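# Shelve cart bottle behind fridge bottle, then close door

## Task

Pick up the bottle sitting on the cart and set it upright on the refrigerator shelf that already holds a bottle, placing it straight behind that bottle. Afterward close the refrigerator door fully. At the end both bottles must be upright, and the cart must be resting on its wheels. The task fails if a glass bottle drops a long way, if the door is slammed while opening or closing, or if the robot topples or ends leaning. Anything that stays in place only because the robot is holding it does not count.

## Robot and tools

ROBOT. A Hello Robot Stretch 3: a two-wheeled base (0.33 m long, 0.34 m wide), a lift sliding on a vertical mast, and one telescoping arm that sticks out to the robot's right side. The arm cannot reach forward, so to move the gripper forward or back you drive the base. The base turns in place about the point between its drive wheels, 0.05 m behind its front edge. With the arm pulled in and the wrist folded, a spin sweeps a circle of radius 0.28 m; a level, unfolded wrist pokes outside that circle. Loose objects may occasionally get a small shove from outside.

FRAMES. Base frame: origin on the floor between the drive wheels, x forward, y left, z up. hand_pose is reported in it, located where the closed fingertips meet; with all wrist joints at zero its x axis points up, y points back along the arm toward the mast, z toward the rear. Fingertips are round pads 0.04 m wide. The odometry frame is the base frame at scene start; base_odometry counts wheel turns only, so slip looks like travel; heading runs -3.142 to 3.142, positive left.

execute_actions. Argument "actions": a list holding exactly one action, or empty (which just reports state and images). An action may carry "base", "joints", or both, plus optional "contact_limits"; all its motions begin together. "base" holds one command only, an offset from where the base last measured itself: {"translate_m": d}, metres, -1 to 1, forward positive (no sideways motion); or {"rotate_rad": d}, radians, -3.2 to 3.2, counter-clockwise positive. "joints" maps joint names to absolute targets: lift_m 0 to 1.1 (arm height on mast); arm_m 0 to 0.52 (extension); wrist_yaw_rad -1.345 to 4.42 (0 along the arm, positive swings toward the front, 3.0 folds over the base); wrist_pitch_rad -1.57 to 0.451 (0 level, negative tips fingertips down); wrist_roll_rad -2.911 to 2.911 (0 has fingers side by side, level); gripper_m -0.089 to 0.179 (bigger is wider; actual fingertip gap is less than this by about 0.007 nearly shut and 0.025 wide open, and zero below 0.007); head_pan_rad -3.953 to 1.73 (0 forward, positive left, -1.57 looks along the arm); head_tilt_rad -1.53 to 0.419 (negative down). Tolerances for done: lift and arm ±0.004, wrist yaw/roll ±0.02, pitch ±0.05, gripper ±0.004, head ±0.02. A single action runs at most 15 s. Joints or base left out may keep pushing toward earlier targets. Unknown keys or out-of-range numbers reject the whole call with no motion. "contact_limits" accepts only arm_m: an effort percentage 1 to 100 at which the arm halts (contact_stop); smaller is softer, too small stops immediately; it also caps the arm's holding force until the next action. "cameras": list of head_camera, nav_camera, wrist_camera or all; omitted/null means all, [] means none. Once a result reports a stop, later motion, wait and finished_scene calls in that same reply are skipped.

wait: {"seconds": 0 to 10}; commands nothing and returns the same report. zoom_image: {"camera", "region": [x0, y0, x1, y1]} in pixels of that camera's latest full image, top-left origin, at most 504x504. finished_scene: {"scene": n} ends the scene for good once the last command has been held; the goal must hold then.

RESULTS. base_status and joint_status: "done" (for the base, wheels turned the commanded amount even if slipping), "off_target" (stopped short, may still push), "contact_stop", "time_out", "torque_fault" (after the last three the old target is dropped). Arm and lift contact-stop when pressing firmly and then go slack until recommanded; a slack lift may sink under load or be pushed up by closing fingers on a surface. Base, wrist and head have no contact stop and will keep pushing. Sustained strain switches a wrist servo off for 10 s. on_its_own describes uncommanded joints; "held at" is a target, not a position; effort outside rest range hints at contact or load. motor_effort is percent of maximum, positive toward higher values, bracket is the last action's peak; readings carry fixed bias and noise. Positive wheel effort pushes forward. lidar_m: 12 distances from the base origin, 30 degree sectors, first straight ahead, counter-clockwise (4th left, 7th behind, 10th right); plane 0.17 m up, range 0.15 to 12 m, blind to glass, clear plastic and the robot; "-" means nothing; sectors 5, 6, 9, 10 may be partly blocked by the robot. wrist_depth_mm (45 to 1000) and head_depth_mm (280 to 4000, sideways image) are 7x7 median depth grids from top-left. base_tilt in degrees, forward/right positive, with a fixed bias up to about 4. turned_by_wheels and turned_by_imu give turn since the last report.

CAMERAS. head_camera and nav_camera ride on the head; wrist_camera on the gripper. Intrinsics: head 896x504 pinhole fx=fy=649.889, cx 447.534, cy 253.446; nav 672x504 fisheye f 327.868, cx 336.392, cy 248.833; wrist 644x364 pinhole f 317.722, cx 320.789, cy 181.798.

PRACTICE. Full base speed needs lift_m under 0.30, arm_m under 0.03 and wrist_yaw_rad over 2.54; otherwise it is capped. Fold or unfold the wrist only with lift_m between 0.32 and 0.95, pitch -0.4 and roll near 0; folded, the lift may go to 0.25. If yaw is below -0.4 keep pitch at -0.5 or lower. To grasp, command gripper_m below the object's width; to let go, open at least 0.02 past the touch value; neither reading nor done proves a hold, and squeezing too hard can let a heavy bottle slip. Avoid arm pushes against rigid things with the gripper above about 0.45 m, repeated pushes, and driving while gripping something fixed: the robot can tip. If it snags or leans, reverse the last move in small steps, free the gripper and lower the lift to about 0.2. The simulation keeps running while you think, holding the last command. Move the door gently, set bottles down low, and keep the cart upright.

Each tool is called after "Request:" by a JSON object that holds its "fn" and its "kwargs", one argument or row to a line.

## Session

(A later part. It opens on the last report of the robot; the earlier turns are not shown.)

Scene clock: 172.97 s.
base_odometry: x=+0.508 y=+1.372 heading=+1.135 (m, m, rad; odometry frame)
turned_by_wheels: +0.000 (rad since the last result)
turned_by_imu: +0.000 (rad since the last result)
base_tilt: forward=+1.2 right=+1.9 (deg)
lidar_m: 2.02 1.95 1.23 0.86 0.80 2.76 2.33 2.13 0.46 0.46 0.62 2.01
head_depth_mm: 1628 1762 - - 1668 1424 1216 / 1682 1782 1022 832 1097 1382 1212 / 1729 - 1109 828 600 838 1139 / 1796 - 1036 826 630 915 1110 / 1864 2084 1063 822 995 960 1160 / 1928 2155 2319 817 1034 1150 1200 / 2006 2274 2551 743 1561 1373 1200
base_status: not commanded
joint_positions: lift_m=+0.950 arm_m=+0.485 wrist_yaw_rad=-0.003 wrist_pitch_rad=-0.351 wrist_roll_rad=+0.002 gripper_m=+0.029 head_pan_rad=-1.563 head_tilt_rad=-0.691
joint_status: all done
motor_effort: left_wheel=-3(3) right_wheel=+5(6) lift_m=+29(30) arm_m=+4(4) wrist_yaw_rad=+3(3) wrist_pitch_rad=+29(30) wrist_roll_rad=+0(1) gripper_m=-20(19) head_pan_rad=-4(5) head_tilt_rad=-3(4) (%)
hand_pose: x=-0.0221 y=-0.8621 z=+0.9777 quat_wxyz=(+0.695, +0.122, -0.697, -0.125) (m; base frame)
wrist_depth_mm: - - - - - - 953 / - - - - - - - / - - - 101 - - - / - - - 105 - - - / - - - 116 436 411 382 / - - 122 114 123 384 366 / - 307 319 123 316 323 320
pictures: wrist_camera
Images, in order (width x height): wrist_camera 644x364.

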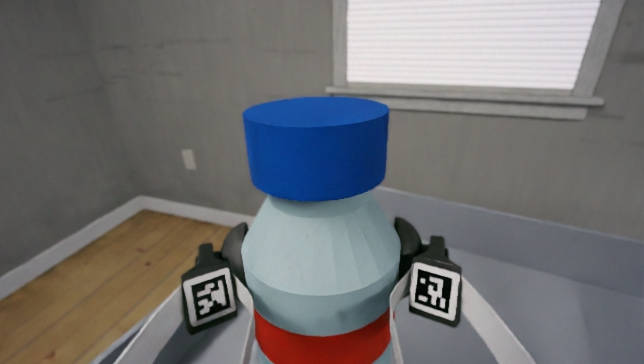

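Request:
{"fn": "execute_actions", "kwargs": {
  "actions": [
    {"joints":{"arm_m":0,"lift_m":1.0,"wrist_pitch_rad":-0.28}}
  ],
  "cameras": []
}}

Request:
{"fn": "execute_actions", "kwargs": {
  "actions": [
    {"base":{"rotate_rad":1.51},"joints":{"head_pan_rad":0,"head_tilt_rad":-0.8}}
  ],
  "cameras": ["nav_camera"]
}}

Request:
{"fn": "execute_actions", "kwargs": {
  "actions": [
    {"base":{"translate_m":0.5}}
  ],
  "cameras": ["nav_camera","head_camera"]
}}

Scene clock: 189.60 s.
base_odometry: x=+0.508 y=+1.372 heading=+1.135 (m, m, rad; odometry frame)
turned_by_wheels: +0.000 (rad since the last result)
turned_by_imu: +0.001 (rad since the last result)
base_tilt: forward=+1.3 right=+1.8 (deg)
lidar_m: 2.03 1.95 1.23 0.86 0.80 2.76 2.33 2.13 0.46 0.46 0.63 2.01
head_depth_mm: 1619 1788 1909 - - - - / 1672 1834 1079 898 - - 1161 / 1715 1920 1118 - - - - / 1799 2009 1113 - - - 1130 / 1843 2088 1060 854 1000 966 1157 / 1919 2155 2330 822 1033 1157 1189 / 1986 2260 2528 743 1558 1376 1197
base_status: not commanded
joint_positions: lift_m=+1.000 arm_m=+0.001 wrist_yaw_rad=-0.001 wrist_pitch_rad=-0.335 wrist_roll_rad=+0.002 gripper_m=+0.029 head_pan_rad=-1.563 head_tilt_rad=-0.691
joint_status: wrist_pitch_rad off_target (ended at -0.335, target -0.280); the others done
joint sent to its limit — the command would take arm_m past its lower limit, so that joint was sent only as far as its limit.
motor_effort: left_wheel=-3(3) right_wheel=+4(5) lift_m=+28(29) arm_m=-5(4) wrist_yaw_rad=+1(3) wrist_pitch_rad=+31(34) wrist_roll_rad=+1(0) gripper_m=-20(21) head_pan_rad=-4(4) head_tilt_rad=-4(4) (%)
hand_pose: x=-0.0218 y=-0.3804 z=+1.0313 quat_wxyz=(+0.697, +0.118, -0.698, -0.119) (m; base frame)
wrist_depth_mm: - - - - - - - / - - - - - - - / - - - 101 893 - - / - - 707 105 753 - - / - 565 581 116 578 - - / - 445 123 114 123 - - / - - 337 123 309 - -
pictures: none
No camera images: the call's "cameras" was empty. Leave "cameras" out to get every camera's image.

Scene clock: 192.93 s.
base_odometry: x=+0.508 y=+1.372 heading=+2.645 (m, m, rad; odometry frame)
turned_by_wheels: +1.510 (rad since the last result)
turned_by_imu: +1.502 (rad since the last result)
base_tilt: forward=+1.2 right=+1.9 (deg)
lidar_m: 0.95 0.79 2.75 2.33 2.21 0.61 0.46 0.59 2.01 2.02 2.02 1.23
head_depth_mm: 1015 1600 1901 1938 1587 1347 1176 / 1348 1551 1400 1759 1591 1339 1173 / 1367 1628 1629 1744 1586 1344 1169 / 1373 1627 1610 1774 1567 1339 1159 / 1178 1336 1485 1724 1584 1326 1157 / 1007 1081 1188 1298 1459 1315 1153 / 826 883 943 1022 1164 1306 1153
base_status: done
joint_positions: lift_m=+1.000 arm_m=+0.001 wrist_yaw_rad=-0.001 wrist_pitch_rad=-0.335 wrist_roll_rad=+0.002 gripper_m=+0.029 head_pan_rad=-0.007 head_tilt_rad=-0.790
joint_status: all done
motor_effort: left_wheel=-3(6) right_wheel=+3(9) lift_m=+29(29) arm_m=-5(5) wrist_yaw_rad=+1(1) wrist_pitch_rad=+31(31) wrist_roll_rad=+1(1) gripper_m=-20(20) head_pan_rad=+5(62) head_tilt_rad=-4(14) (%)
hand_pose: x=-0.0217 y=-0.3804 z=+1.0313 quat_wxyz=(+0.697, +0.118, -0.698, -0.119) (m; base frame)
wrist_depth_mm: - - - - - - - / - - - - - - - / - - - 101 - - - / - - - 105 - - - / - - - 116 - - - / - - 123 114 122 - - / - - - 123 - - -
pictures: nav_camera (sideways: a quarter turn counterclockwise sets it upright)
Images, in order (width x height): nav_camera 672x504.

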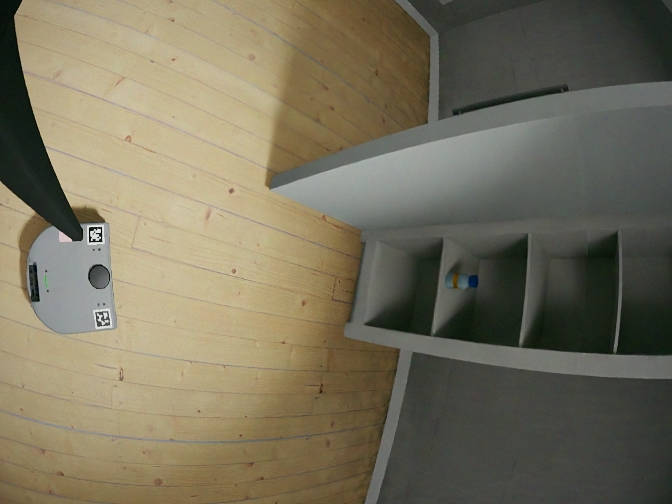

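Scene clock: 199.17 s.
base_odometry: x=+0.068 y=+1.610 heading=+2.645 (m, m, rad; odometry frame)
turned_by_wheels: +0.000 (rad since the last result)
turned_by_imu: +0.000 (rad since the last result)
base_tilt: forward=+1.4 right=+1.8 (deg)
lidar_m: 0.67 0.41 0.38 2.32 2.75 2.45 0.95 1.19 2.16 2.17 1.48 0.76
head_depth_mm: 965 923 1095 951 1085 1349 1164 / 987 916 1272 1129 1394 1290 1167 / 1015 905 1290 1098 1416 1324 1165 / 1006 906 1286 1149 1410 1335 1155 / 776 832 968 1107 1326 1329 1161 / 667 740 827 903 1007 1138 1135 / 576 613 659 707 771 844 932
base_status: done
joint_positions: lift_m=+1.000 arm_m=+0.001 wrist_yaw_rad=-0.001 wrist_pitch_rad=-0.335 wrist_roll_rad=+0.002 gripper_m=+0.029 head_pan_rad=-0.007 head_tilt_rad=-0.790
joint_status: not commanded
motor_effort: left_wheel=-2(4) right_wheel=+3(9) lift_m=+30(30) arm_m=-5(5) wrist_yaw_rad=+1(1) wrist_pitch_rad=+31(31) wrist_roll_rad=+1(1) gripper_m=-20(19) head_pan_rad=+4(4) head_tilt_rad=-4(4) (%)
hand_pose: x=-0.0217 y=-0.3804 z=+1.0313 quat_wxyz=(+0.697, +0.118, -0.698, -0.119) (m; base frame)
wrist_depth_mm: - - - - - - - / - - - - - - - / - - - 101 - - - / - - - 105 - - - / - - - 116 - - - / - - 123 114 123 - - / - - - 123 - - -
pictures: head_camera (sideways: a quarter turn clockwise sets it upright), nav_camera (sideways: a quarter turn counterclockwise sets it upright)
Images, in order (width x height): head_camera 896x504, nav_camera 672x504.

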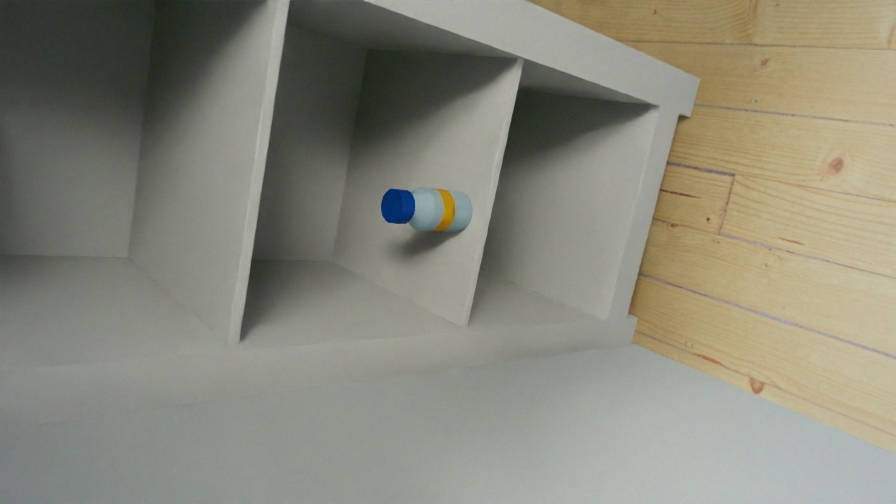

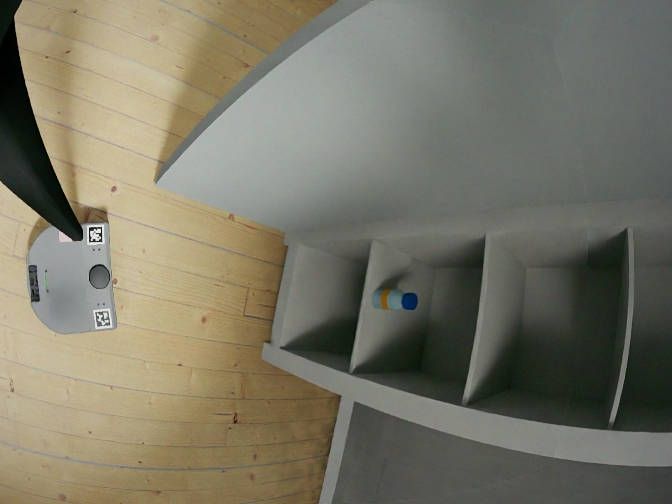

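Request:
{"fn": "execute_actions", "kwargs": {
  "actions": [
    {"base":{"rotate_rad":1.25},"joints":{"head_pan_rad":-1.3,"head_tilt_rad":-0.9,"lift_m":0.72}}
  ],
  "cameras": []
}}

Request:
{"fn": "execute_actions", "kwargs": {
  "actions": [
    {"base":{"translate_m":0.2}}
  ]
}}

Scene clock: 224.07 s.
base_odometry: x=+0.068 y=+1.610 heading=-2.389 (m, m, rad; odometry frame)
turned_by_wheels: +1.250 (rad since the last result)
turned_by_imu: +1.244 (rad since the last result)
base_tilt: forward=+1.3 right=+1.8 (deg)
lidar_m: 2.61 2.32 2.53 0.95 0.97 2.25 2.16 1.89 1.37 0.77 0.52 0.38
head_depth_mm: 956 828 889 1019 1487 1308 - / 964 821 1235 1111 578 1309 - / 979 1201 1234 1452 1389 - - / 972 1234 1224 1487 1402 1279 1127 / 852 940 1124 1285 1402 1274 1131 / 708 792 905 1014 1141 1229 1120 / 621 663 716 774 839 930 1047
base_status: done
joint_positions: lift_m=+0.720 arm_m=+0.001 wrist_yaw_rad=-0.001 wrist_pitch_rad=-0.335 wrist_roll_rad=+0.002 gripper_m=+0.029 head_pan_rad=-1.293 head_tilt_rad=-0.889
joint_status: all done
motor_effort: left_wheel=-1(8) right_wheel=+3(10) lift_m=+21(25) arm_m=-5(5) wrist_yaw_rad=+1(1) wrist_pitch_rad=+31(31) wrist_roll_rad=+1(1) gripper_m=-19(20) head_pan_rad=-4(62) head_tilt_rad=-5(16) (%)
hand_pose: x=-0.0217 y=-0.3804 z=+0.7517 quat_wxyz=(+0.697, +0.118, -0.698, -0.119) (m; base frame)
wrist_depth_mm: 444 643 824 832 470 967 975 / 468 641 889 856 502 - - / 486 627 878 101 541 - - / 472 612 617 105 587 - - / 474 611 611 116 - - - / 462 641 123 114 123 - - / 458 627 812 123 917 948 929
pictures: none
No camera images: the call's "cameras" was empty. Leave "cameras" out to get every camera's image.

Scene clock: 227.20 s.
base_odometry: x=-0.078 y=+1.474 heading=-2.389 (m, m, rad; odometry frame)
turned_by_wheels: +0.000 (rad since the last result)
turned_by_imu: +0.000 (rad since the last result)
base_tilt: forward=+1.3 right=+1.7 (deg)
lidar_m: 2.40 2.14 2.53 1.41 1.21 2.46 2.36 1.89 0.82 0.66 0.23 0.20
head_depth_mm: 956 826 1238 1108 1344 1316 - / 966 821 1241 1459 580 1307 - / 809 835 1198 1454 1383 - - / 619 719 850 1055 1361 1285 1130 / 431 481 548 634 753 926 1095 / 327 356 390 433 486 552 658 / - 298 307 328 358 393 521
base_status: done
joint_positions: lift_m=+0.720 arm_m=+0.001 wrist_yaw_rad=-0.001 wrist_pitch_rad=-0.335 wrist_roll_rad=+0.002 gripper_m=+0.029 head_pan_rad=-1.293 head_tilt_rad=-0.889
joint_status: not commanded
motor_effort: left_wheel=-3(4) right_wheel=+3(9) lift_m=+23(22) arm_m=-5(5) wrist_yaw_rad=+1(0) wrist_pitch_rad=+31(31) wrist_roll_rad=+0(0) gripper_m=-21(20) head_pan_rad=-4(4) head_tilt_rad=-5(4) (%)
hand_pose: x=-0.0217 y=-0.3804 z=+0.7517 quat_wxyz=(+0.697, +0.118, -0.698, -0.119) (m; base frame)
wrist_depth_mm: 241 356 589 835 819 479 965 / 241 350 579 900 883 502 - / 238 344 503 101 747 545 - / 235 341 548 105 696 596 - / 235 337 475 116 612 648 - / 231 332 123 114 123 - - / 229 306 544 123 780 935 948
pictures: head_camera (sideways: a quarter turn clockwise sets it upright), nav_camera (sideways: a quarter turn counterclockwise sets it upright), wrist_camera
Images, in order (width x height): head_camera 896x504, nav_camera 672x504, wrist_camera 644x364.

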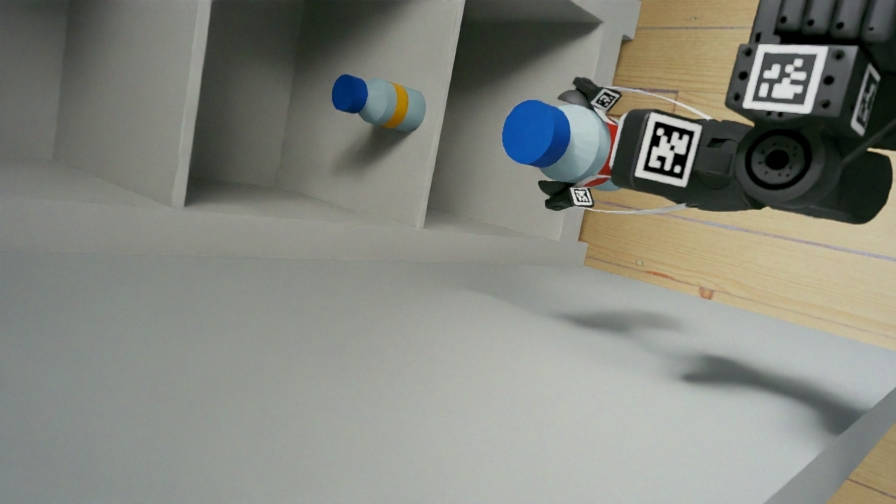

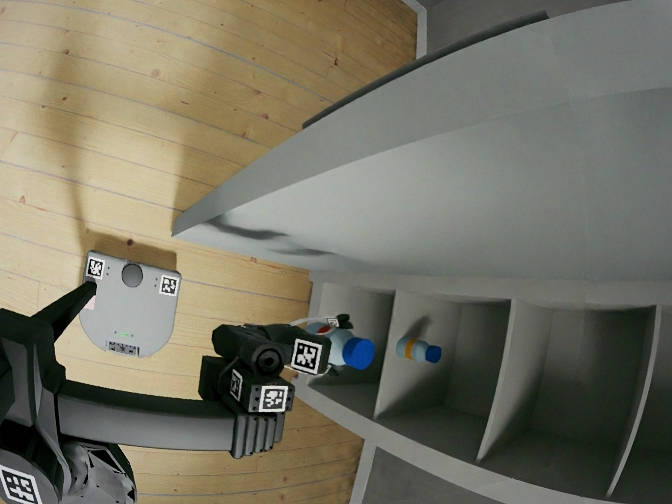

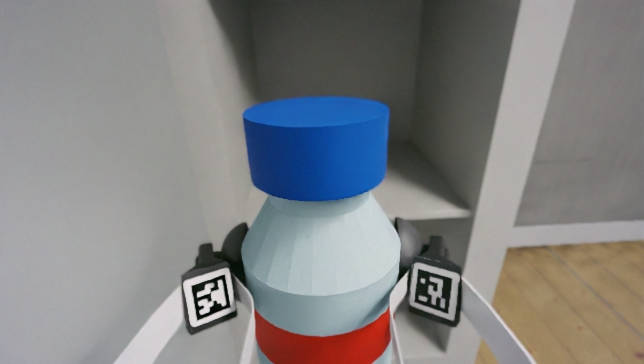

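Request:
{"fn": "execute_actions", "kwargs": {
  "actions": [
    {"base":{"translate_m":-0.13},"joints":{"wrist_yaw_rad":0.12,"lift_m":0.74,"wrist_pitch_rad":-0.28,"head_pan_rad":-1.5,"head_tilt_rad":-0.75}}
  ],
  "cameras": []
}}

Request:
{"fn": "execute_actions", "kwargs": {
  "actions": [
    {"joints":{"arm_m":0.2}}
  ]
}}

Scene clock: 241.40 s.
base_odometry: x=+0.017 y=+1.562 heading=-2.389 (m, m, rad; odometry frame)
turned_by_wheels: +0.000 (rad since the last result)
turned_by_imu: +0.001 (rad since the last result)
base_tilt: forward=+1.3 right=+1.8 (deg)
lidar_m: 2.54 2.26 2.54 1.07 0.97 2.32 2.24 1.89 0.78 0.78 0.42 0.32
head_depth_mm: 651 705 797 1669 1631 1381 1243 / 966 898 851 983 1163 1340 - / 1000 1005 1300 1172 1437 1321 - / 1006 999 1310 1126 1384 552 - / 1005 988 1308 1134 1452 1324 1176 / 978 926 1050 1078 1218 1298 1176 / 687 729 793 859 876 890 914
base_status: done
joint_positions: lift_m=+0.740 arm_m=+0.001 wrist_yaw_rad=+0.118 wrist_pitch_rad=-0.335 wrist_roll_rad=+0.002 gripper_m=+0.029 head_pan_rad=-1.493 head_tilt_rad=-0.754
joint_status: wrist_pitch_rad off_target (ended at -0.335, target -0.280); the others done
motor_effort: left_wheel=-2(7) right_wheel=+4(5) lift_m=+30(30) arm_m=-5(5) wrist_yaw_rad=+1(6) wrist_pitch_rad=+31(30) wrist_roll_rad=+1(1) gripper_m=-20(19) head_pan_rad=-4(25) head_tilt_rad=+2(18) (%)
hand_pose: x=+0.0062 y=-0.3788 z=+0.7713 quat_wxyz=(+0.702, +0.159, -0.690, -0.077) (m; base frame)
wrist_depth_mm: 339 463 667 829 804 441 921 / 336 465 704 896 864 468 957 / 336 467 572 101 650 503 - / 338 461 604 104 696 - - / 338 465 620 116 586 - - / 337 465 123 114 123 - - / 338 438 711 123 731 979 973
pictures: none
No camera images: the call's "cameras" was empty. Leave "cameras" out to get every camera's image.

Scene clock: 244.10 s.
base_odometry: x=+0.017 y=+1.562 heading=-2.389 (m, m, rad; odometry frame)
turned_by_wheels: +0.000 (rad since the last result)
turned_by_imu: +0.000 (rad since the last result)
base_tilt: forward=+1.4 right=+1.8 (deg)
lidar_m: 2.54 2.26 2.53 1.07 0.97 2.32 2.24 1.89 0.78 0.78 0.42 0.32
head_depth_mm: 649 709 795 1663 1657 - - / 966 902 851 979 - 1344 1182 / 991 1011 1299 1212 - 1335 1183 / 1000 997 1295 1003 1385 1334 1172 / 1000 990 1299 1147 1455 1323 1174 / 977 931 1047 1074 1221 1295 1171 / 687 731 797 861 871 899 916
base_status: not commanded
joint_positions: lift_m=+0.740 arm_m=+0.200 wrist_yaw_rad=+0.119 wrist_pitch_rad=-0.335 wrist_roll_rad=+0.002 gripper_m=+0.029 head_pan_rad=-1.493 head_tilt_rad=-0.754
joint_status: all done
motor_effort: left_wheel=-2(2) right_wheel=+3(3) lift_m=+29(29) arm_m=+4(5) wrist_yaw_rad=+1(2) wrist_pitch_rad=+31(31) wrist_roll_rad=+1(1) gripper_m=-20(20) head_pan_rad=-4(5) head_tilt_rad=+2(3) (%)
hand_pose: x=+0.0062 y=-0.5771 z=+0.7713 quat_wxyz=(+0.702, +0.159, -0.690, -0.077) (m; base frame)
wrist_depth_mm: 298 398 658 673 646 369 261 / 316 397 698 709 688 370 275 / 335 401 577 101 642 370 296 / 357 401 578 105 686 369 322 / 339 411 532 116 548 370 934 / 341 437 123 114 123 390 - / 338 467 607 123 617 432 958
pictures: head_camera (sideways: a quarter turn clockwise sets it upright), nav_camera (sideways: a quarter turn counterclockwise sets it upright), wrist_camera
Images, in order (width x height): head_camera 896x504, nav_camera 672x504, wrist_camera 644x364.

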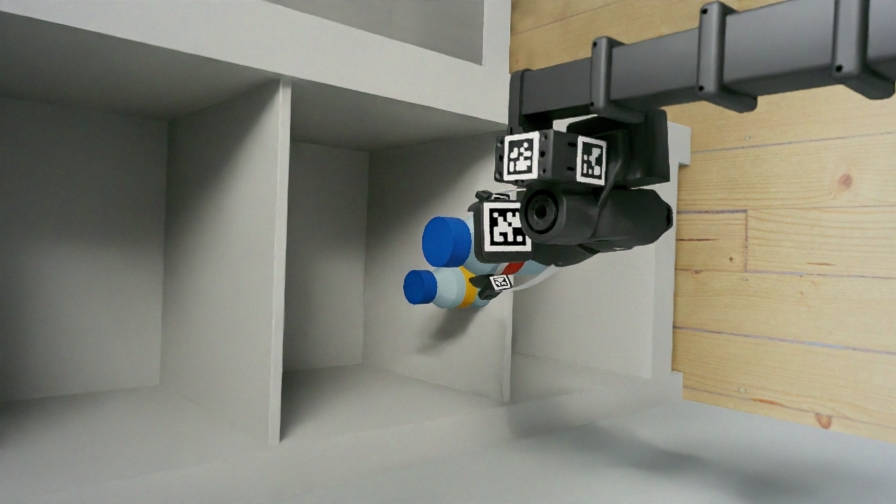

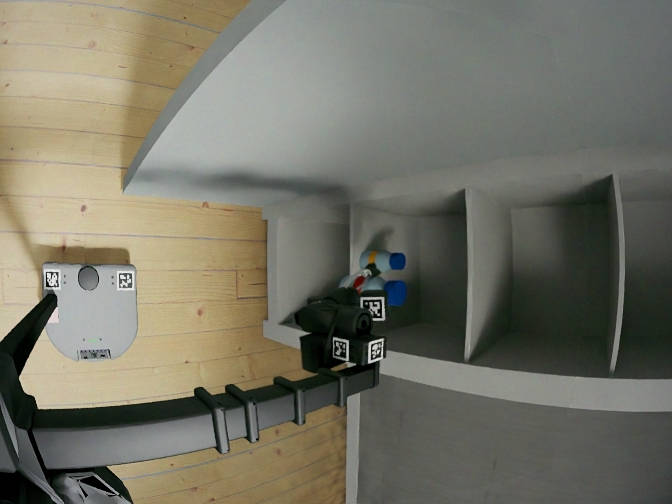

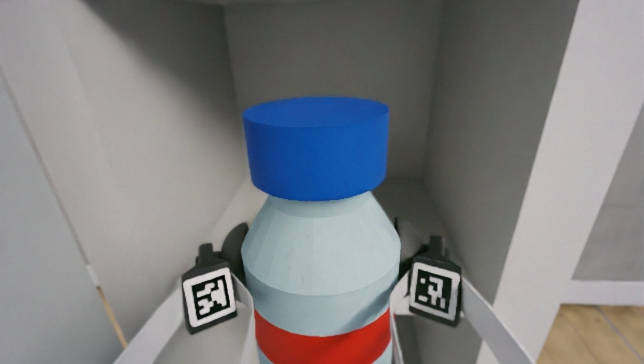

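Request:
{"fn": "execute_actions", "kwargs": {
  "actions": [
    {"base":{"translate_m":-0.01},"joints":{"lift_m":0.68,"arm_m":0.27,"wrist_yaw_rad":0.0}}
  ],
  "cameras": ["wrist_camera","head_camera"]
}}

Scene clock: 264.63 s.
base_odometry: x=+0.024 y=+1.569 heading=-2.389 (m, m, rad; odometry frame)
turned_by_wheels: +0.000 (rad since the last result)
turned_by_imu: +0.001 (rad since the last result)
base_tilt: forward=+1.3 right=+1.6 (deg)
lidar_m: 2.55 2.26 2.53 1.04 0.97 2.31 2.22 1.89 0.78 0.78 0.43 0.32
head_depth_mm: 637 707 814 1675 1625 1406 1228 / 958 902 832 966 - - 1174 / 1006 1007 1292 1211 - 1324 1177 / 1002 1001 1303 1126 1418 1339 1176 / 1005 988 1306 1093 1461 1331 1169 / 974 930 1087 1089 1220 1290 1160 / 715 732 809 891 907 928 947
base_status: done
joint_positions: lift_m=+0.680 arm_m=+0.270 wrist_yaw_rad=+0.002 wrist_pitch_rad=-0.335 wrist_roll_rad=+0.002 gripper_m=+0.029 head_pan_rad=-1.493 head_tilt_rad=-0.754
joint_status: all done
motor_effort: left_wheel=-3(6) right_wheel=+3(8) lift_m=+23(25) arm_m=+5(6) wrist_yaw_rad=-1(6) wrist_pitch_rad=+31(31) wrist_roll_rad=+1(0) gripper_m=-20(20) head_pan_rad=-4(5) head_tilt_rad=+3(2) (%)
hand_pose: x=-0.0212 y=-0.6487 z=+0.7117 quat_wxyz=(+0.697, +0.119, -0.698, -0.118) (m; base frame)
wrist_depth_mm: 368 540 598 599 476 254 216 / 364 526 634 640 482 257 232 / 360 526 664 101 400 261 253 / 357 519 342 105 448 277 883 / 355 476 344 116 374 298 983 / 350 405 123 114 122 321 - / 346 407 706 123 408 365 894
pictures: head_camera (sideways: a quarter turn clockwise sets it upright), wrist_camera
Images, in order (width x height): head_camera 896x504, wrist_camera 644x364.

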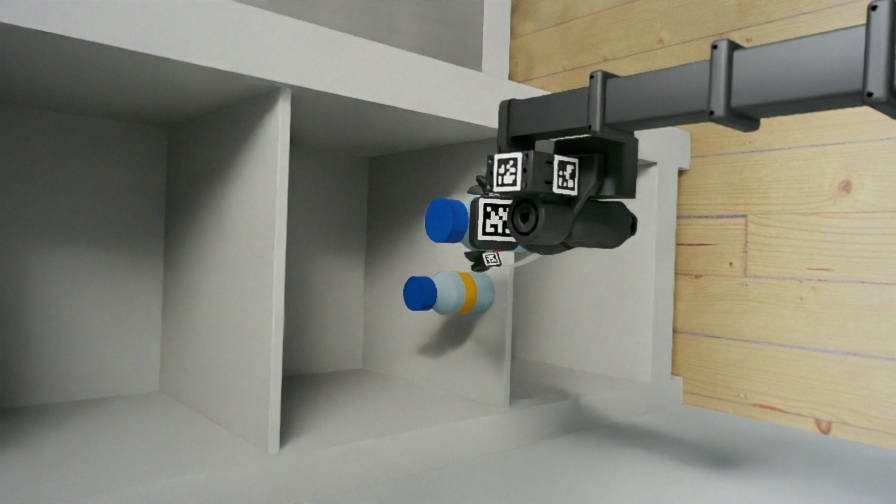

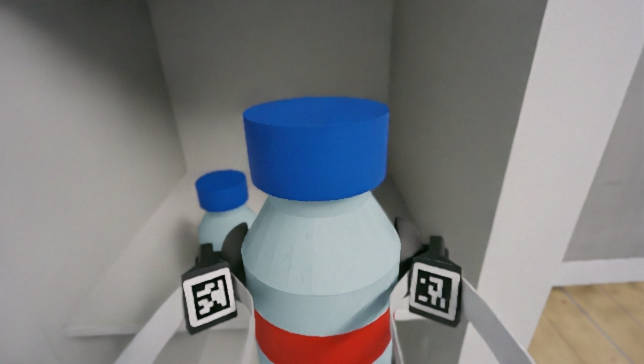

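Request:
{"fn": "execute_actions", "kwargs": {
  "actions": [
    {"joints":{"lift_m":0.61,"wrist_yaw_rad":-0.05}}
  ],
  "cameras": []
}}

Request:
{"fn": "execute_actions", "kwargs": {
  "actions": [
    {"joints":{"arm_m":0.36}}
  ],
  "cameras": ["wrist_camera","head_camera"]
}}

Scene clock: 273.57 s.
base_odometry: x=+0.024 y=+1.569 heading=-2.389 (m, m, rad; odometry frame)
turned_by_wheels: +0.000 (rad since the last result)
turned_by_imu: +0.001 (rad since the last result)
base_tilt: forward=+1.3 right=+1.8 (deg)
lidar_m: 2.54 2.26 2.54 1.04 0.97 2.31 2.23 1.89 0.78 0.78 0.43 0.32
head_depth_mm: 639 706 811 1692 1640 1368 1182 / 958 902 833 973 1497 - - / 999 1005 1295 1169 - 1326 1184 / 1003 1001 1299 1139 1472 1335 1166 / 1006 988 1303 1091 1444 1329 1174 / 976 933 1092 1086 1218 1295 1172 / 712 733 805 891 911 924 952
base_status: not commanded
joint_positions: lift_m=+0.610 arm_m=+0.270 wrist_yaw_rad=-0.048 wrist_pitch_rad=-0.335 wrist_roll_rad=+0.002 gripper_m=+0.029 head_pan_rad=-1.493 head_tilt_rad=-0.754
joint_status: all done
motor_effort: left_wheel=-2(2) right_wheel=+4(4) lift_m=+22(23) arm_m=+5(5) wrist_yaw_rad=-1(5) wrist_pitch_rad=+31(31) wrist_roll_rad=+0(1) gripper_m=-20(20) head_pan_rad=-5(4) head_tilt_rad=+1(2) (%)
hand_pose: x=-0.0328 y=-0.6485 z=+0.6417 quat_wxyz=(+0.694, +0.101, -0.700, -0.135) (m; base frame)
wrist_depth_mm: 404 565 589 606 396 227 229 / 396 596 631 639 408 244 805 / 393 536 308 100 346 259 884 / 387 484 315 104 391 282 971 / 363 385 323 116 327 302 - / 327 334 123 114 123 336 971 / 369 502 688 123 382 782 814
pictures: none
No camera images: the call's "cameras" was empty. Leave "cameras" out to get every camera's image.

Scene clock: 275.47 s.
base_odometry: x=+0.024 y=+1.569 heading=-2.389 (m, m, rad; odometry frame)
turned_by_wheels: +0.000 (rad since the last result)
turned_by_imu: +0.000 (rad since the last result)
base_tilt: forward=+1.3 right=+1.8 (deg)
lidar_m: 2.54 2.26 2.54 1.04 0.97 2.31 2.22 1.89 0.78 0.78 0.43 0.32
head_depth_mm: 637 705 813 1675 1622 1376 1185 / 954 901 833 971 1556 - - / 1001 1006 1290 1206 1381 1323 1180 / 1003 997 1300 1163 1419 1334 1176 / 1004 993 1299 1090 1455 1328 1181 / 976 933 1096 1088 1219 1291 1170 / 713 732 808 889 911 924 947
base_status: not commanded
joint_positions: lift_m=+0.610 arm_m=+0.360 wrist_yaw_rad=-0.048 wrist_pitch_rad=-0.335 wrist_roll_rad=+0.002 gripper_m=+0.029 head_pan_rad=-1.493 head_tilt_rad=-0.754
joint_status: all done
motor_effort: left_wheel=-2(2) right_wheel=+3(4) lift_m=+22(23) arm_m=+5(3) wrist_yaw_rad=-1(1) wrist_pitch_rad=+31(31) wrist_roll_rad=+0(0) gripper_m=-20(20) head_pan_rad=-5(5) head_tilt_rad=+3(2) (%)
hand_pose: x=-0.0328 y=-0.7385 z=+0.6417 quat_wxyz=(+0.694, +0.101, -0.700, -0.135) (m; base frame)
wrist_depth_mm: 402 495 507 520 393 224 157 / 398 527 544 553 404 229 159 / 393 507 568 101 344 232 167 / 388 221 450 104 386 236 179 / 363 231 239 116 328 241 193 / 311 288 123 114 123 236 214 / 258 257 245 123 254 242 242
pictures: head_camera (sideways: a quarter turn clockwise sets it upright), wrist_camera
Images, in order (width x height): head_camera 896x504, wrist_camera 644x364.

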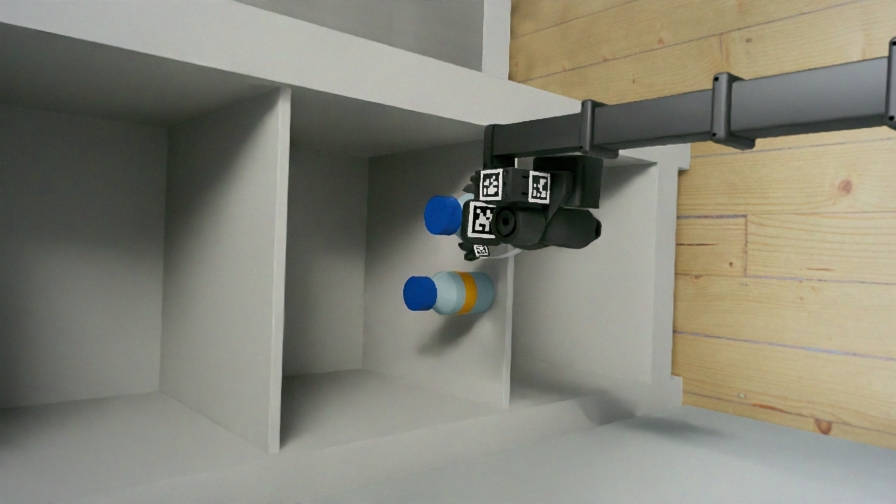

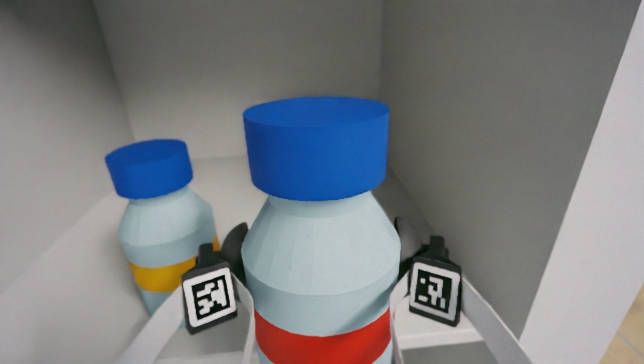

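Request:
{"fn": "execute_actions", "kwargs": {
  "actions": [
    {"joints":{"arm_m":0.52,"lift_m":0.59,"wrist_yaw_rad":-0.03}}
  ],
  "cameras": ["wrist_camera"]
}}

Request:
{"fn": "execute_actions", "kwargs": {
  "actions": [
    {"joints":{"lift_m":0.565}}
  ],
  "cameras": ["wrist_camera"]
}}

Scene clock: 284.13 s.
base_odometry: x=+0.024 y=+1.569 heading=-2.389 (m, m, rad; odometry frame)
turned_by_wheels: +0.000 (rad since the last result)
turned_by_imu: +0.001 (rad since the last result)
base_tilt: forward=+1.3 right=+1.8 (deg)
lidar_m: 2.55 2.27 2.54 1.04 0.97 2.32 2.23 1.89 0.79 0.78 0.43 0.32
head_depth_mm: 637 702 810 1687 1628 1375 1193 / 952 904 834 970 1549 1406 - / 1000 1010 1290 - 1426 1331 1174 / 1000 998 1294 1095 1466 1327 1168 / 1010 992 1307 1098 1464 1329 1171 / 972 929 1092 1093 1220 1303 1170 / 714 732 809 888 909 929 951
base_status: not commanded
joint_positions: lift_m=+0.590 arm_m=+0.520 wrist_yaw_rad=-0.031 wrist_pitch_rad=-0.335 wrist_roll_rad=+0.002 gripper_m=+0.029 head_pan_rad=-1.493 head_tilt_rad=-0.754
joint_status: all done
motor_effort: left_wheel=-2(2) right_wheel=+3(4) lift_m=+22(22) arm_m=+5(5) wrist_yaw_rad=+2(5) wrist_pitch_rad=+31(31) wrist_roll_rad=+1(1) gripper_m=-20(20) head_pan_rad=-5(5) head_tilt_rad=+3(2) (%)
hand_pose: x=-0.0289 y=-0.8986 z=+0.6217 quat_wxyz=(+0.695, +0.107, -0.700, -0.129) (m; base frame)
wrist_depth_mm: 355 361 369 376 373 232 160 / 373 387 393 397 397 234 161 / 382 416 416 101 354 236 163 / 381 444 436 105 396 242 165 / 341 351 331 116 332 245 167 / 284 280 122 114 123 241 168 / 122 233 223 123 217 216 170
pictures: wrist_camera
Images, in order (width x height): wrist_camera 644x364.

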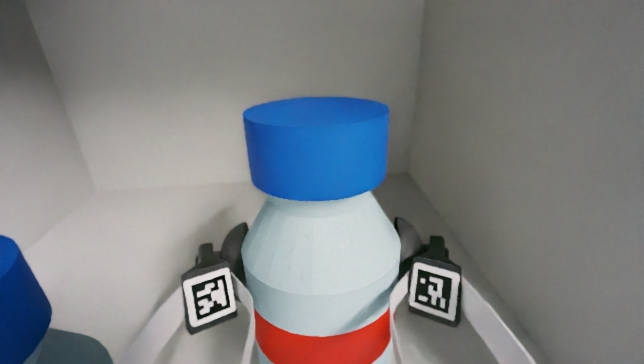

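Scene clock: 285.13 s.
base_odometry: x=+0.024 y=+1.569 heading=-2.389 (m, m, rad; odometry frame)
turned_by_wheels: +0.000 (rad since the last result)
turned_by_imu: +0.000 (rad since the last result)
base_tilt: forward=+1.3 right=+1.9 (deg)
lidar_m: 2.54 2.26 2.53 1.04 0.97 2.32 2.22 1.89 0.78 0.78 0.43 0.32
head_depth_mm: 637 709 814 1664 1631 1377 1191 / 956 903 832 977 1506 1389 - / 1005 1008 1297 1254 1416 1326 1170 / 1001 991 1294 1108 1461 1330 1177 / 1007 989 1303 1098 1459 1326 1176 / 975 932 1090 1085 1211 1303 1166 / 717 732 810 897 907 933 946
base_status: not commanded
joint_positions: lift_m=+0.565 arm_m=+0.520 wrist_yaw_rad=-0.031 wrist_pitch_rad=-0.335 wrist_roll_rad=+0.002 gripper_m=+0.029 head_pan_rad=-1.493 head_tilt_rad=-0.754
joint_status: all done
motor_effort: left_wheel=-2(2) right_wheel=+3(3) lift_m=+22(23) arm_m=+5(5) wrist_yaw_rad=+1(1) wrist_pitch_rad=+31(31) wrist_roll_rad=+0(1) gripper_m=-20(20) head_pan_rad=-5(4) head_tilt_rad=+3(2) (%)
hand_pose: x=-0.0289 y=-0.8986 z=+0.5968 quat_wxyz=(+0.695, +0.107, -0.700, -0.129) (m; base frame)
wrist_depth_mm: 355 364 369 378 372 230 160 / 372 389 399 401 395 233 161 / 383 414 417 101 357 238 163 / 368 409 380 104 360 243 165 / 312 309 289 116 293 245 167 / 253 246 123 114 122 225 168 / 104 204 196 123 190 195 170
pictures: wrist_camera
Images, in order (width x height): wrist_camera 644x364.

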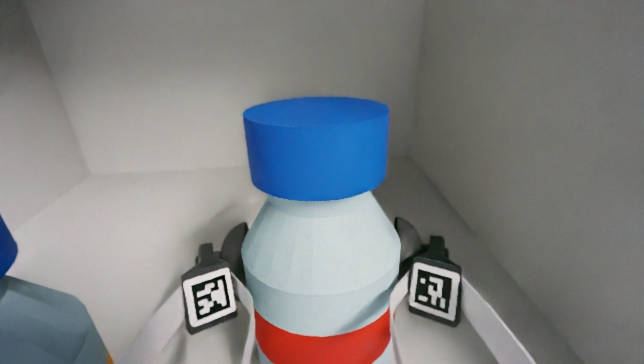

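Request:
{"fn": "execute_actions", "kwargs": {
  "actions": [
    {"joints":{"lift_m":0.556}}
  ],
  "cameras": []
}}

Request:
{"fn": "execute_actions", "kwargs": {
  "actions": [
    {"joints":{"gripper_m":0.1}}
  ],
  "cameras": []
}}

Request:
{"fn": "execute_actions", "kwargs": {
  "actions": [
    {"joints":{"arm_m":0.3}}
  ],
  "cameras": []
}}

Request:
{"fn": "execute_actions", "kwargs": {
  "actions": [
    {"joints":{"wrist_yaw_rad":0.45,"gripper_m":0.12,"arm_m":0.36}}
  ],
  "cameras": ["wrist_camera","head_camera"]
}}

Scene clock: 294.07 s.
base_odometry: x=+0.024 y=+1.569 heading=-2.389 (m, m, rad; odometry frame)
turned_by_wheels: +0.000 (rad since the last result)
turned_by_imu: +0.001 (rad since the last result)
base_tilt: forward=+1.3 right=+1.7 (deg)
lidar_m: 2.55 2.26 2.53 1.05 0.97 2.32 2.22 1.89 0.78 0.78 0.43 0.32
head_depth_mm: 637 707 816 1678 1646 1375 1186 / 957 900 832 972 1509 1380 - / 1006 1004 1292 1258 1425 1332 1176 / 1006 1004 1293 1112 1463 1341 1171 / 1009 992 1305 1091 1454 1325 1172 / 976 931 1089 1091 1227 1291 1171 / 717 732 810 889 912 930 950
base_status: not commanded
joint_positions: lift_m=+0.556 arm_m=+0.520 wrist_yaw_rad=-0.031 wrist_pitch_rad=-0.318 wrist_roll_rad=+0.002 gripper_m=+0.029 head_pan_rad=-1.493 head_tilt_rad=-0.754
joint_status: all done
motor_effort: left_wheel=-2(2) right_wheel=+3(4) lift_m=+20(20) arm_m=+5(5) wrist_yaw_rad=+1(1) wrist_pitch_rad=+21(31) wrist_roll_rad=+0(1) gripper_m=-20(20) head_pan_rad=-5(4) head_tilt_rad=+2(2) (%)
hand_pose: x=-0.0289 y=-0.9004 z=+0.5918 quat_wxyz=(+0.696, +0.101, -0.700, -0.123) (m; base frame)
wrist_depth_mm: 358 365 373 377 374 231 159 / 376 388 391 397 399 234 162 / 383 414 415 99 353 238 163 / 366 413 378 104 361 242 165 / 307 305 285 115 290 245 167 / 253 241 123 114 122 220 168 / 104 199 191 123 187 190 170
pictures: none
No camera images: the call's "cameras" was empty. Leave "cameras" out to get every camera's image.

Scene clock: 295.27 s.
base_odometry: x=+0.024 y=+1.569 heading=-2.389 (m, m, rad; odometry frame)
turned_by_wheels: +0.000 (rad since the last result)
turned_by_imu: +0.000 (rad since the last result)
base_tilt: forward=+1.2 right=+1.8 (deg)
lidar_m: 2.54 2.26 2.54 1.04 0.97 2.31 2.22 1.88 0.78 0.78 0.43 0.32
head_depth_mm: 637 706 813 1681 1634 1371 1183 / 957 901 833 971 1507 1396 - / 998 1005 1298 1256 1409 1337 1174 / 999 1003 1299 1116 1457 1323 1178 / 1006 992 1299 1095 1462 1318 1172 / 976 932 1095 1082 1220 1298 1168 / 714 730 812 889 904 924 947
base_status: not commanded
joint_positions: lift_m=+0.556 arm_m=+0.520 wrist_yaw_rad=-0.032 wrist_pitch_rad=-0.301 wrist_roll_rad=+0.002 gripper_m=+0.100 head_pan_rad=-1.493 head_tilt_rad=-0.754
joint_status: all done
motor_effort: left_wheel=-2(2) right_wheel=+3(3) lift_m=+21(21) arm_m=+5(5) wrist_yaw_rad=+2(2) wrist_pitch_rad=+12(22) wrist_roll_rad=+1(1) gripper_m=+0(78) head_pan_rad=-4(5) head_tilt_rad=+2(3) (%)
hand_pose: x=-0.0290 y=-0.9021 z=+0.5959 quat_wxyz=(+0.697, +0.095, -0.701, -0.117) (m; base frame)
wrist_depth_mm: 355 365 371 374 370 230 160 / 374 387 393 402 396 234 161 / 386 413 412 110 393 238 163 / 382 432 400 107 360 242 165 / 321 318 311 120 300 244 167 / 251 251 134 118 221 219 168 / 105 200 197 127 192 195 170
pictures: none
No camera images: the call's "cameras" was empty. Leave "cameras" out to get every camera's image.

Scene clock: 298.13 s.
base_odometry: x=+0.024 y=+1.569 heading=-2.389 (m, m, rad; odometry frame)
turned_by_wheels: +0.000 (rad since the last result)
turned_by_imu: +0.000 (rad since the last result)
base_tilt: forward=+1.3 right=+1.6 (deg)
lidar_m: 2.54 2.26 2.53 1.04 0.97 2.32 2.22 1.89 0.78 0.77 0.43 0.32
head_depth_mm: 636 702 811 1675 1652 1369 1183 / 956 905 832 977 1163 1400 - / 1002 1006 1294 1137 1405 1336 1186 / 1002 1001 1296 1107 1451 1337 1175 / 1009 1000 1305 1089 1448 1320 1170 / 978 925 1091 1086 1219 1300 1174 / 715 734 805 889 905 926 945
base_status: not commanded
joint_positions: lift_m=+0.556 arm_m=+0.300 wrist_yaw_rad=-0.031 wrist_pitch_rad=-0.300 wrist_roll_rad=+0.002 gripper_m=+0.100 head_pan_rad=-1.493 head_tilt_rad=-0.754
joint_status: all done
motor_effort: left_wheel=-2(2) right_wheel=+3(3) lift_m=+21(20) arm_m=-5(5) wrist_yaw_rad=+1(2) wrist_pitch_rad=+11(12) wrist_roll_rad=+1(0) gripper_m=+0(1) head_pan_rad=-4(5) head_tilt_rad=+2(2) (%)
hand_pose: x=-0.0289 y=-0.6828 z=+0.5961 quat_wxyz=(+0.697, +0.095, -0.701, -0.117) (m; base frame)
wrist_depth_mm: 388 540 563 568 422 235 193 / 388 527 597 604 429 238 207 / 381 459 603 330 443 242 223 / 376 410 306 349 384 246 241 / 324 304 295 308 305 261 944 / 279 276 755 794 552 276 905 / 363 524 685 672 496 308 795
pictures: none
No camera images: the call's "cameras" was empty. Leave "cameras" out to get every camera's image.

Scene clock: 299.73 s.
base_odometry: x=+0.024 y=+1.569 heading=-2.389 (m, m, rad; odometry frame)
turned_by_wheels: +0.000 (rad since the last result)
turned_by_imu: +0.000 (rad since the last result)
base_tilt: forward=+1.2 right=+1.8 (deg)
lidar_m: 2.55 2.26 2.54 1.04 0.97 2.32 2.23 1.89 0.78 0.78 0.43 0.32
head_depth_mm: 638 706 815 1683 1641 1377 1190 / 956 904 831 976 1505 1395 - / 998 1005 1289 1131 - 1324 1183 / 1004 998 1310 1100 1383 1328 1180 / 1007 988 1298 1109 1453 1331 1170 / 982 928 1096 1092 1217 1297 1169 / 716 732 809 892 905 929 949
base_status: not commanded
joint_positions: lift_m=+0.556 arm_m=+0.360 wrist_yaw_rad=+0.447 wrist_pitch_rad=-0.300 wrist_roll_rad=+0.002 gripper_m=+0.120 head_pan_rad=-1.493 head_tilt_rad=-0.754
joint_status: all done
motor_effort: left_wheel=-2(2) right_wheel=+3(3) lift_m=+20(21) arm_m=+5(5) wrist_yaw_rad=+3(3) wrist_pitch_rad=+11(11) wrist_roll_rad=+1(1) gripper_m=+1(74) head_pan_rad=-4(5) head_tilt_rad=+2(2) (%)
hand_pose: x=+0.0813 y=-0.7190 z=+0.5961 quat_wxyz=(+0.705, +0.258, -0.659, +0.052) (m; base frame)
wrist_depth_mm: 222 249 344 538 517 468 427 / 247 256 355 533 529 484 434 / 271 263 367 518 512 254 420 / 288 278 370 370 234 247 359 / 260 299 316 281 251 258 290 / 264 933 406 256 241 245 232 / 268 359 439 646 633 205 194
pictures: head_camera (sideways: a quarter turn clockwise sets it upright), wrist_camera
Images, in order (width x height): head_camera 896x504, wrist_camera 644x364.

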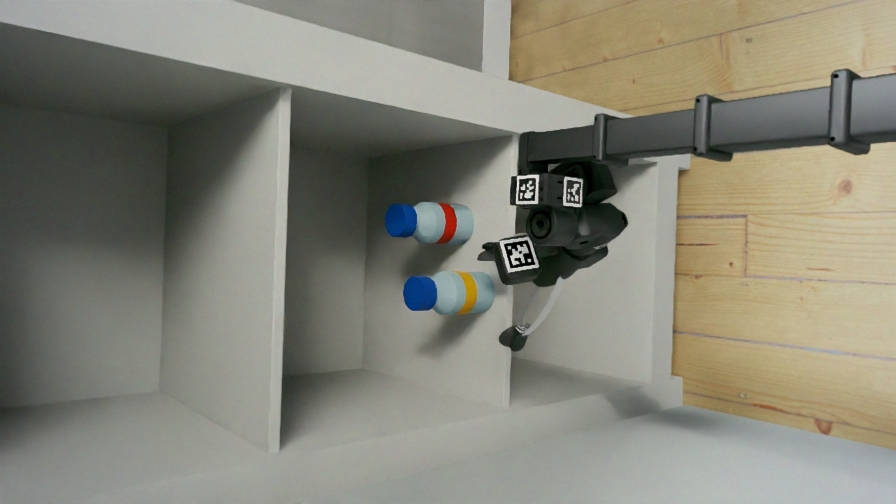

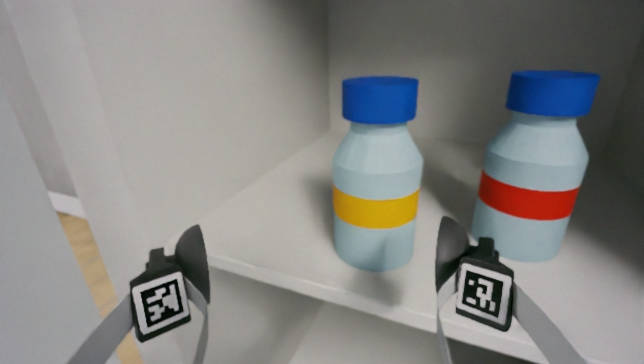

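Request:
{"fn": "execute_actions", "kwargs": {
  "actions": [
    {"joints":{"wrist_yaw_rad":0.46,"gripper_m":0.1,"arm_m":0.41}}
  ],
  "cameras": ["wrist_camera"]
}}

Scene clock: 310.90 s.
base_odometry: x=+0.024 y=+1.569 heading=-2.389 (m, m, rad; odometry frame)
turned_by_wheels: +0.000 (rad since the last result)
turned_by_imu: +0.001 (rad since the last result)
base_tilt: forward=+1.3 right=+1.7 (deg)
lidar_m: 2.54 2.26 2.53 1.04 0.97 2.30 2.23 1.89 0.78 0.78 0.43 0.32
head_depth_mm: 635 702 810 1675 1634 1371 1189 / 952 903 830 967 1503 1393 - / 1002 1006 1297 1173 1373 1333 1177 / 1012 999 1293 1104 1398 1322 1174 / 1011 992 1300 1123 1443 1332 1174 / 978 934 1090 1092 1218 1309 1172 / 714 729 810 891 907 926 949
base_status: not commanded
joint_positions: lift_m=+0.556 arm_m=+0.410 wrist_yaw_rad=+0.458 wrist_pitch_rad=-0.300 wrist_roll_rad=+0.002 gripper_m=+0.100 head_pan_rad=-1.493 head_tilt_rad=-0.754
joint_status: all done
motor_effort: left_wheel=-2(2) right_wheel=+3(3) lift_m=+21(21) arm_m=+5(5) wrist_yaw_rad=+2(3) wrist_pitch_rad=+11(11) wrist_roll_rad=+1(1) gripper_m=+0(73) head_pan_rad=-4(5) head_tilt_rad=+2(3) (%)
hand_pose: x=+0.0836 y=-0.7679 z=+0.5961 quat_wxyz=(+0.704, +0.262, -0.657, +0.055) (m; base frame)
wrist_depth_mm: 204 247 338 503 474 429 391 / 206 253 350 508 492 452 398 / 209 259 364 190 510 475 182 / 221 266 370 195 202 209 186 / 248 272 315 203 199 213 200 / 921 262 245 222 212 216 223 / 805 301 374 208 199 195 194
pictures: wrist_camera
Images, in order (width x height): wrist_camera 644x364.

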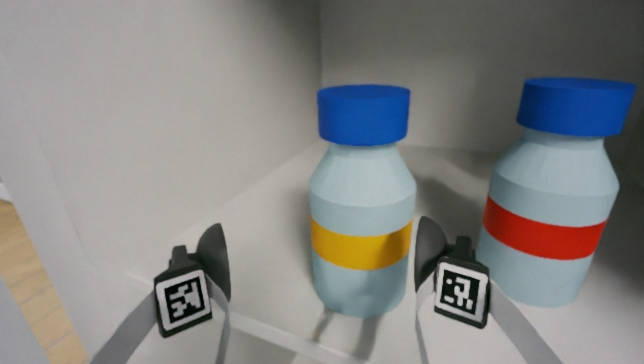

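Request:
{"fn": "execute_actions", "kwargs": {
  "actions": [
    {"joints":{"arm_m":0.472}}
  ],
  "cameras": ["wrist_camera"]
}}

Request:
{"fn": "execute_actions", "kwargs": {
  "actions": [
    {"joints":{"gripper_m":0.028}}
  ],
  "cameras": ["wrist_camera"]
}}

Request:
{"fn": "execute_actions", "kwargs": {
  "actions": [
    {"joints":{"lift_m":0.575,"arm_m":0.43}}
  ],
  "cameras": ["wrist_camera"]
}}

Scene clock: 319.07 s.
base_odometry: x=+0.024 y=+1.569 heading=-2.389 (m, m, rad; odometry frame)
turned_by_wheels: +0.000 (rad since the last result)
turned_by_imu: +0.001 (rad since the last result)
base_tilt: forward=+1.2 right=+1.9 (deg)
lidar_m: 2.54 2.27 2.54 1.05 0.97 2.32 2.22 1.89 0.78 0.78 0.43 0.32
head_depth_mm: 636 704 815 1671 1626 1371 1191 / 952 900 831 975 1505 1373 - / 998 1006 1288 1214 1409 1335 1184 / 1004 1001 1309 1078 1442 1331 1182 / 1009 989 1313 1092 1449 1326 1174 / 976 930 1093 1091 1223 1293 1170 / 716 732 810 891 909 927 949
base_status: not commanded
joint_positions: lift_m=+0.556 arm_m=+0.472 wrist_yaw_rad=+0.458 wrist_pitch_rad=-0.300 wrist_roll_rad=+0.002 gripper_m=+0.100 head_pan_rad=-1.493 head_tilt_rad=-0.754
joint_status: all done
motor_effort: left_wheel=-3(2) right_wheel=+3(3) lift_m=+20(21) arm_m=+5(8) wrist_yaw_rad=+2(2) wrist_pitch_rad=+11(11) wrist_roll_rad=+1(0) gripper_m=+0(0) head_pan_rad=-5(5) head_tilt_rad=+2(2) (%)
hand_pose: x=+0.0836 y=-0.8299 z=+0.5961 quat_wxyz=(+0.704, +0.262, -0.657, +0.055) (m; base frame)
wrist_depth_mm: 205 248 339 457 416 378 343 / 207 253 350 486 442 403 358 / 210 260 330 118 465 424 125 / 214 267 357 123 408 373 134 / 217 272 301 133 287 162 134 / 224 250 227 134 221 156 139 / 214 200 198 147 199 181 152
pictures: wrist_camera
Images, in order (width x height): wrist_camera 644x364.

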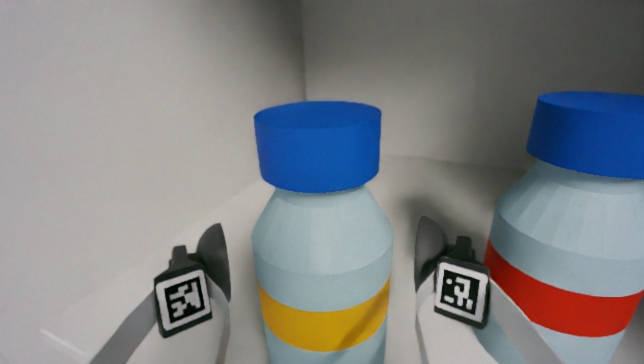

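Scene clock: 320.27 s.
base_odometry: x=+0.024 y=+1.569 heading=-2.389 (m, m, rad; odometry frame)
turned_by_wheels: +0.000 (rad since the last result)
turned_by_imu: +0.000 (rad since the last result)
base_tilt: forward=+1.2 right=+1.7 (deg)
lidar_m: 2.55 2.27 2.53 1.05 0.97 2.32 2.22 1.89 0.78 0.78 0.43 0.32
head_depth_mm: 638 705 813 1685 1638 1371 1186 / 953 902 830 972 1501 1367 - / 1003 1007 1293 1211 1405 1328 1182 / 1001 998 1305 1075 1435 1332 1175 / 1008 994 1312 1131 1456 1328 1176 / 973 926 1093 1087 1217 1287 1176 / 716 735 811 893 911 928 948
base_status: not commanded
joint_positions: lift_m=+0.556 arm_m=+0.472 wrist_yaw_rad=+0.458 wrist_pitch_rad=-0.304 wrist_roll_rad=+0.002 gripper_m=+0.029 head_pan_rad=-1.493 head_tilt_rad=-0.754
joint_status: all done
motor_effort: left_wheel=-2(2) right_wheel=+4(4) lift_m=+21(21) arm_m=+4(5) wrist_yaw_rad=+2(2) wrist_pitch_rad=+14(14) wrist_roll_rad=+1(1) gripper_m=-18(93) head_pan_rad=-4(5) head_tilt_rad=+2(2) (%)
hand_pose: x=+0.0834 y=-0.8295 z=+0.5951 quat_wxyz=(+0.705, +0.263, -0.657, +0.054) (m; base frame)
wrist_depth_mm: 204 248 339 454 415 381 346 / 207 254 351 481 447 398 356 / 210 260 327 117 463 423 124 / 214 267 358 122 397 369 134 / 219 275 310 130 295 162 134 / 223 248 145 132 147 164 140 / 213 203 194 146 191 165 153
pictures: wrist_camera
Images, in order (width x height): wrist_camera 644x364.

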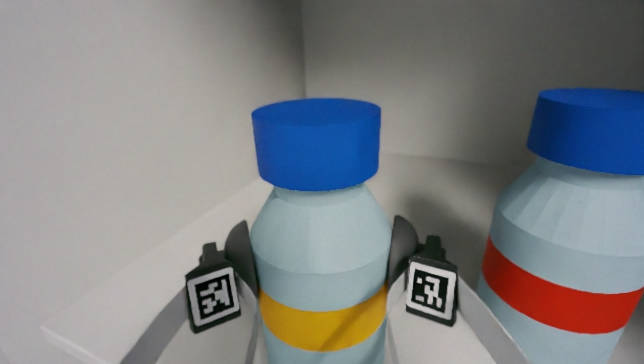

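Scene clock: 321.63 s.
base_odometry: x=+0.024 y=+1.569 heading=-2.389 (m, m, rad; odometry frame)
turned_by_wheels: +0.000 (rad since the last result)
turned_by_imu: +0.000 (rad since the last result)
base_tilt: forward=+1.3 right=+1.8 (deg)
lidar_m: 2.54 2.27 2.53 1.05 0.97 2.31 2.23 1.88 0.79 0.78 0.43 0.32
head_depth_mm: 637 706 812 1666 1634 1372 1183 / 959 901 830 968 1506 1402 - / 999 1012 1292 1219 1383 1333 1178 / 1001 999 1296 1168 1411 1335 1180 / 1010 994 1303 1150 1459 1327 1173 / 975 927 1092 1087 1218 1296 1176 / 714 732 808 889 908 928 949
base_status: not commanded
joint_positions: lift_m=+0.575 arm_m=+0.430 wrist_yaw_rad=+0.458 wrist_pitch_rad=-0.323 wrist_roll_rad=+0.002 gripper_m=+0.029 head_pan_rad=-1.493 head_tilt_rad=-0.754
joint_status: all done
motor_effort: left_wheel=-3(2) right_wheel=+3(3) lift_m=+28(28) arm_m=-5(5) wrist_yaw_rad=+2(2) wrist_pitch_rad=+24(26) wrist_roll_rad=+0(1) gripper_m=-19(19) head_pan_rad=-4(5) head_tilt_rad=+2(3) (%)
hand_pose: x=+0.0826 y=-0.7864 z=+0.6092 quat_wxyz=(+0.705, +0.269, -0.654, +0.047) (m; base frame)
wrist_depth_mm: 204 247 341 488 453 410 375 / 206 255 350 520 484 434 392 / 209 261 334 118 508 458 163 / 214 267 362 125 421 204 176 / 221 275 326 131 313 198 177 / 242 262 145 132 146 204 229 / 775 268 218 143 206 205 206
pictures: wrist_camera
Images, in order (width x height): wrist_camera 644x364.

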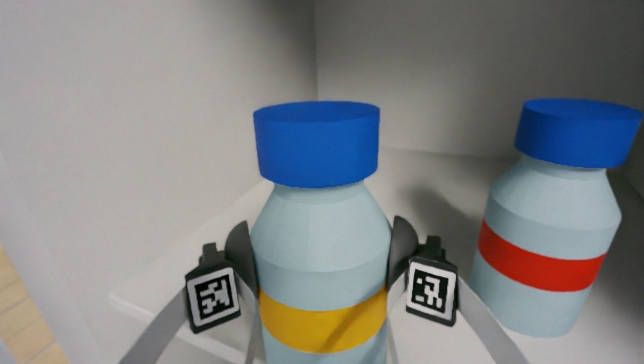

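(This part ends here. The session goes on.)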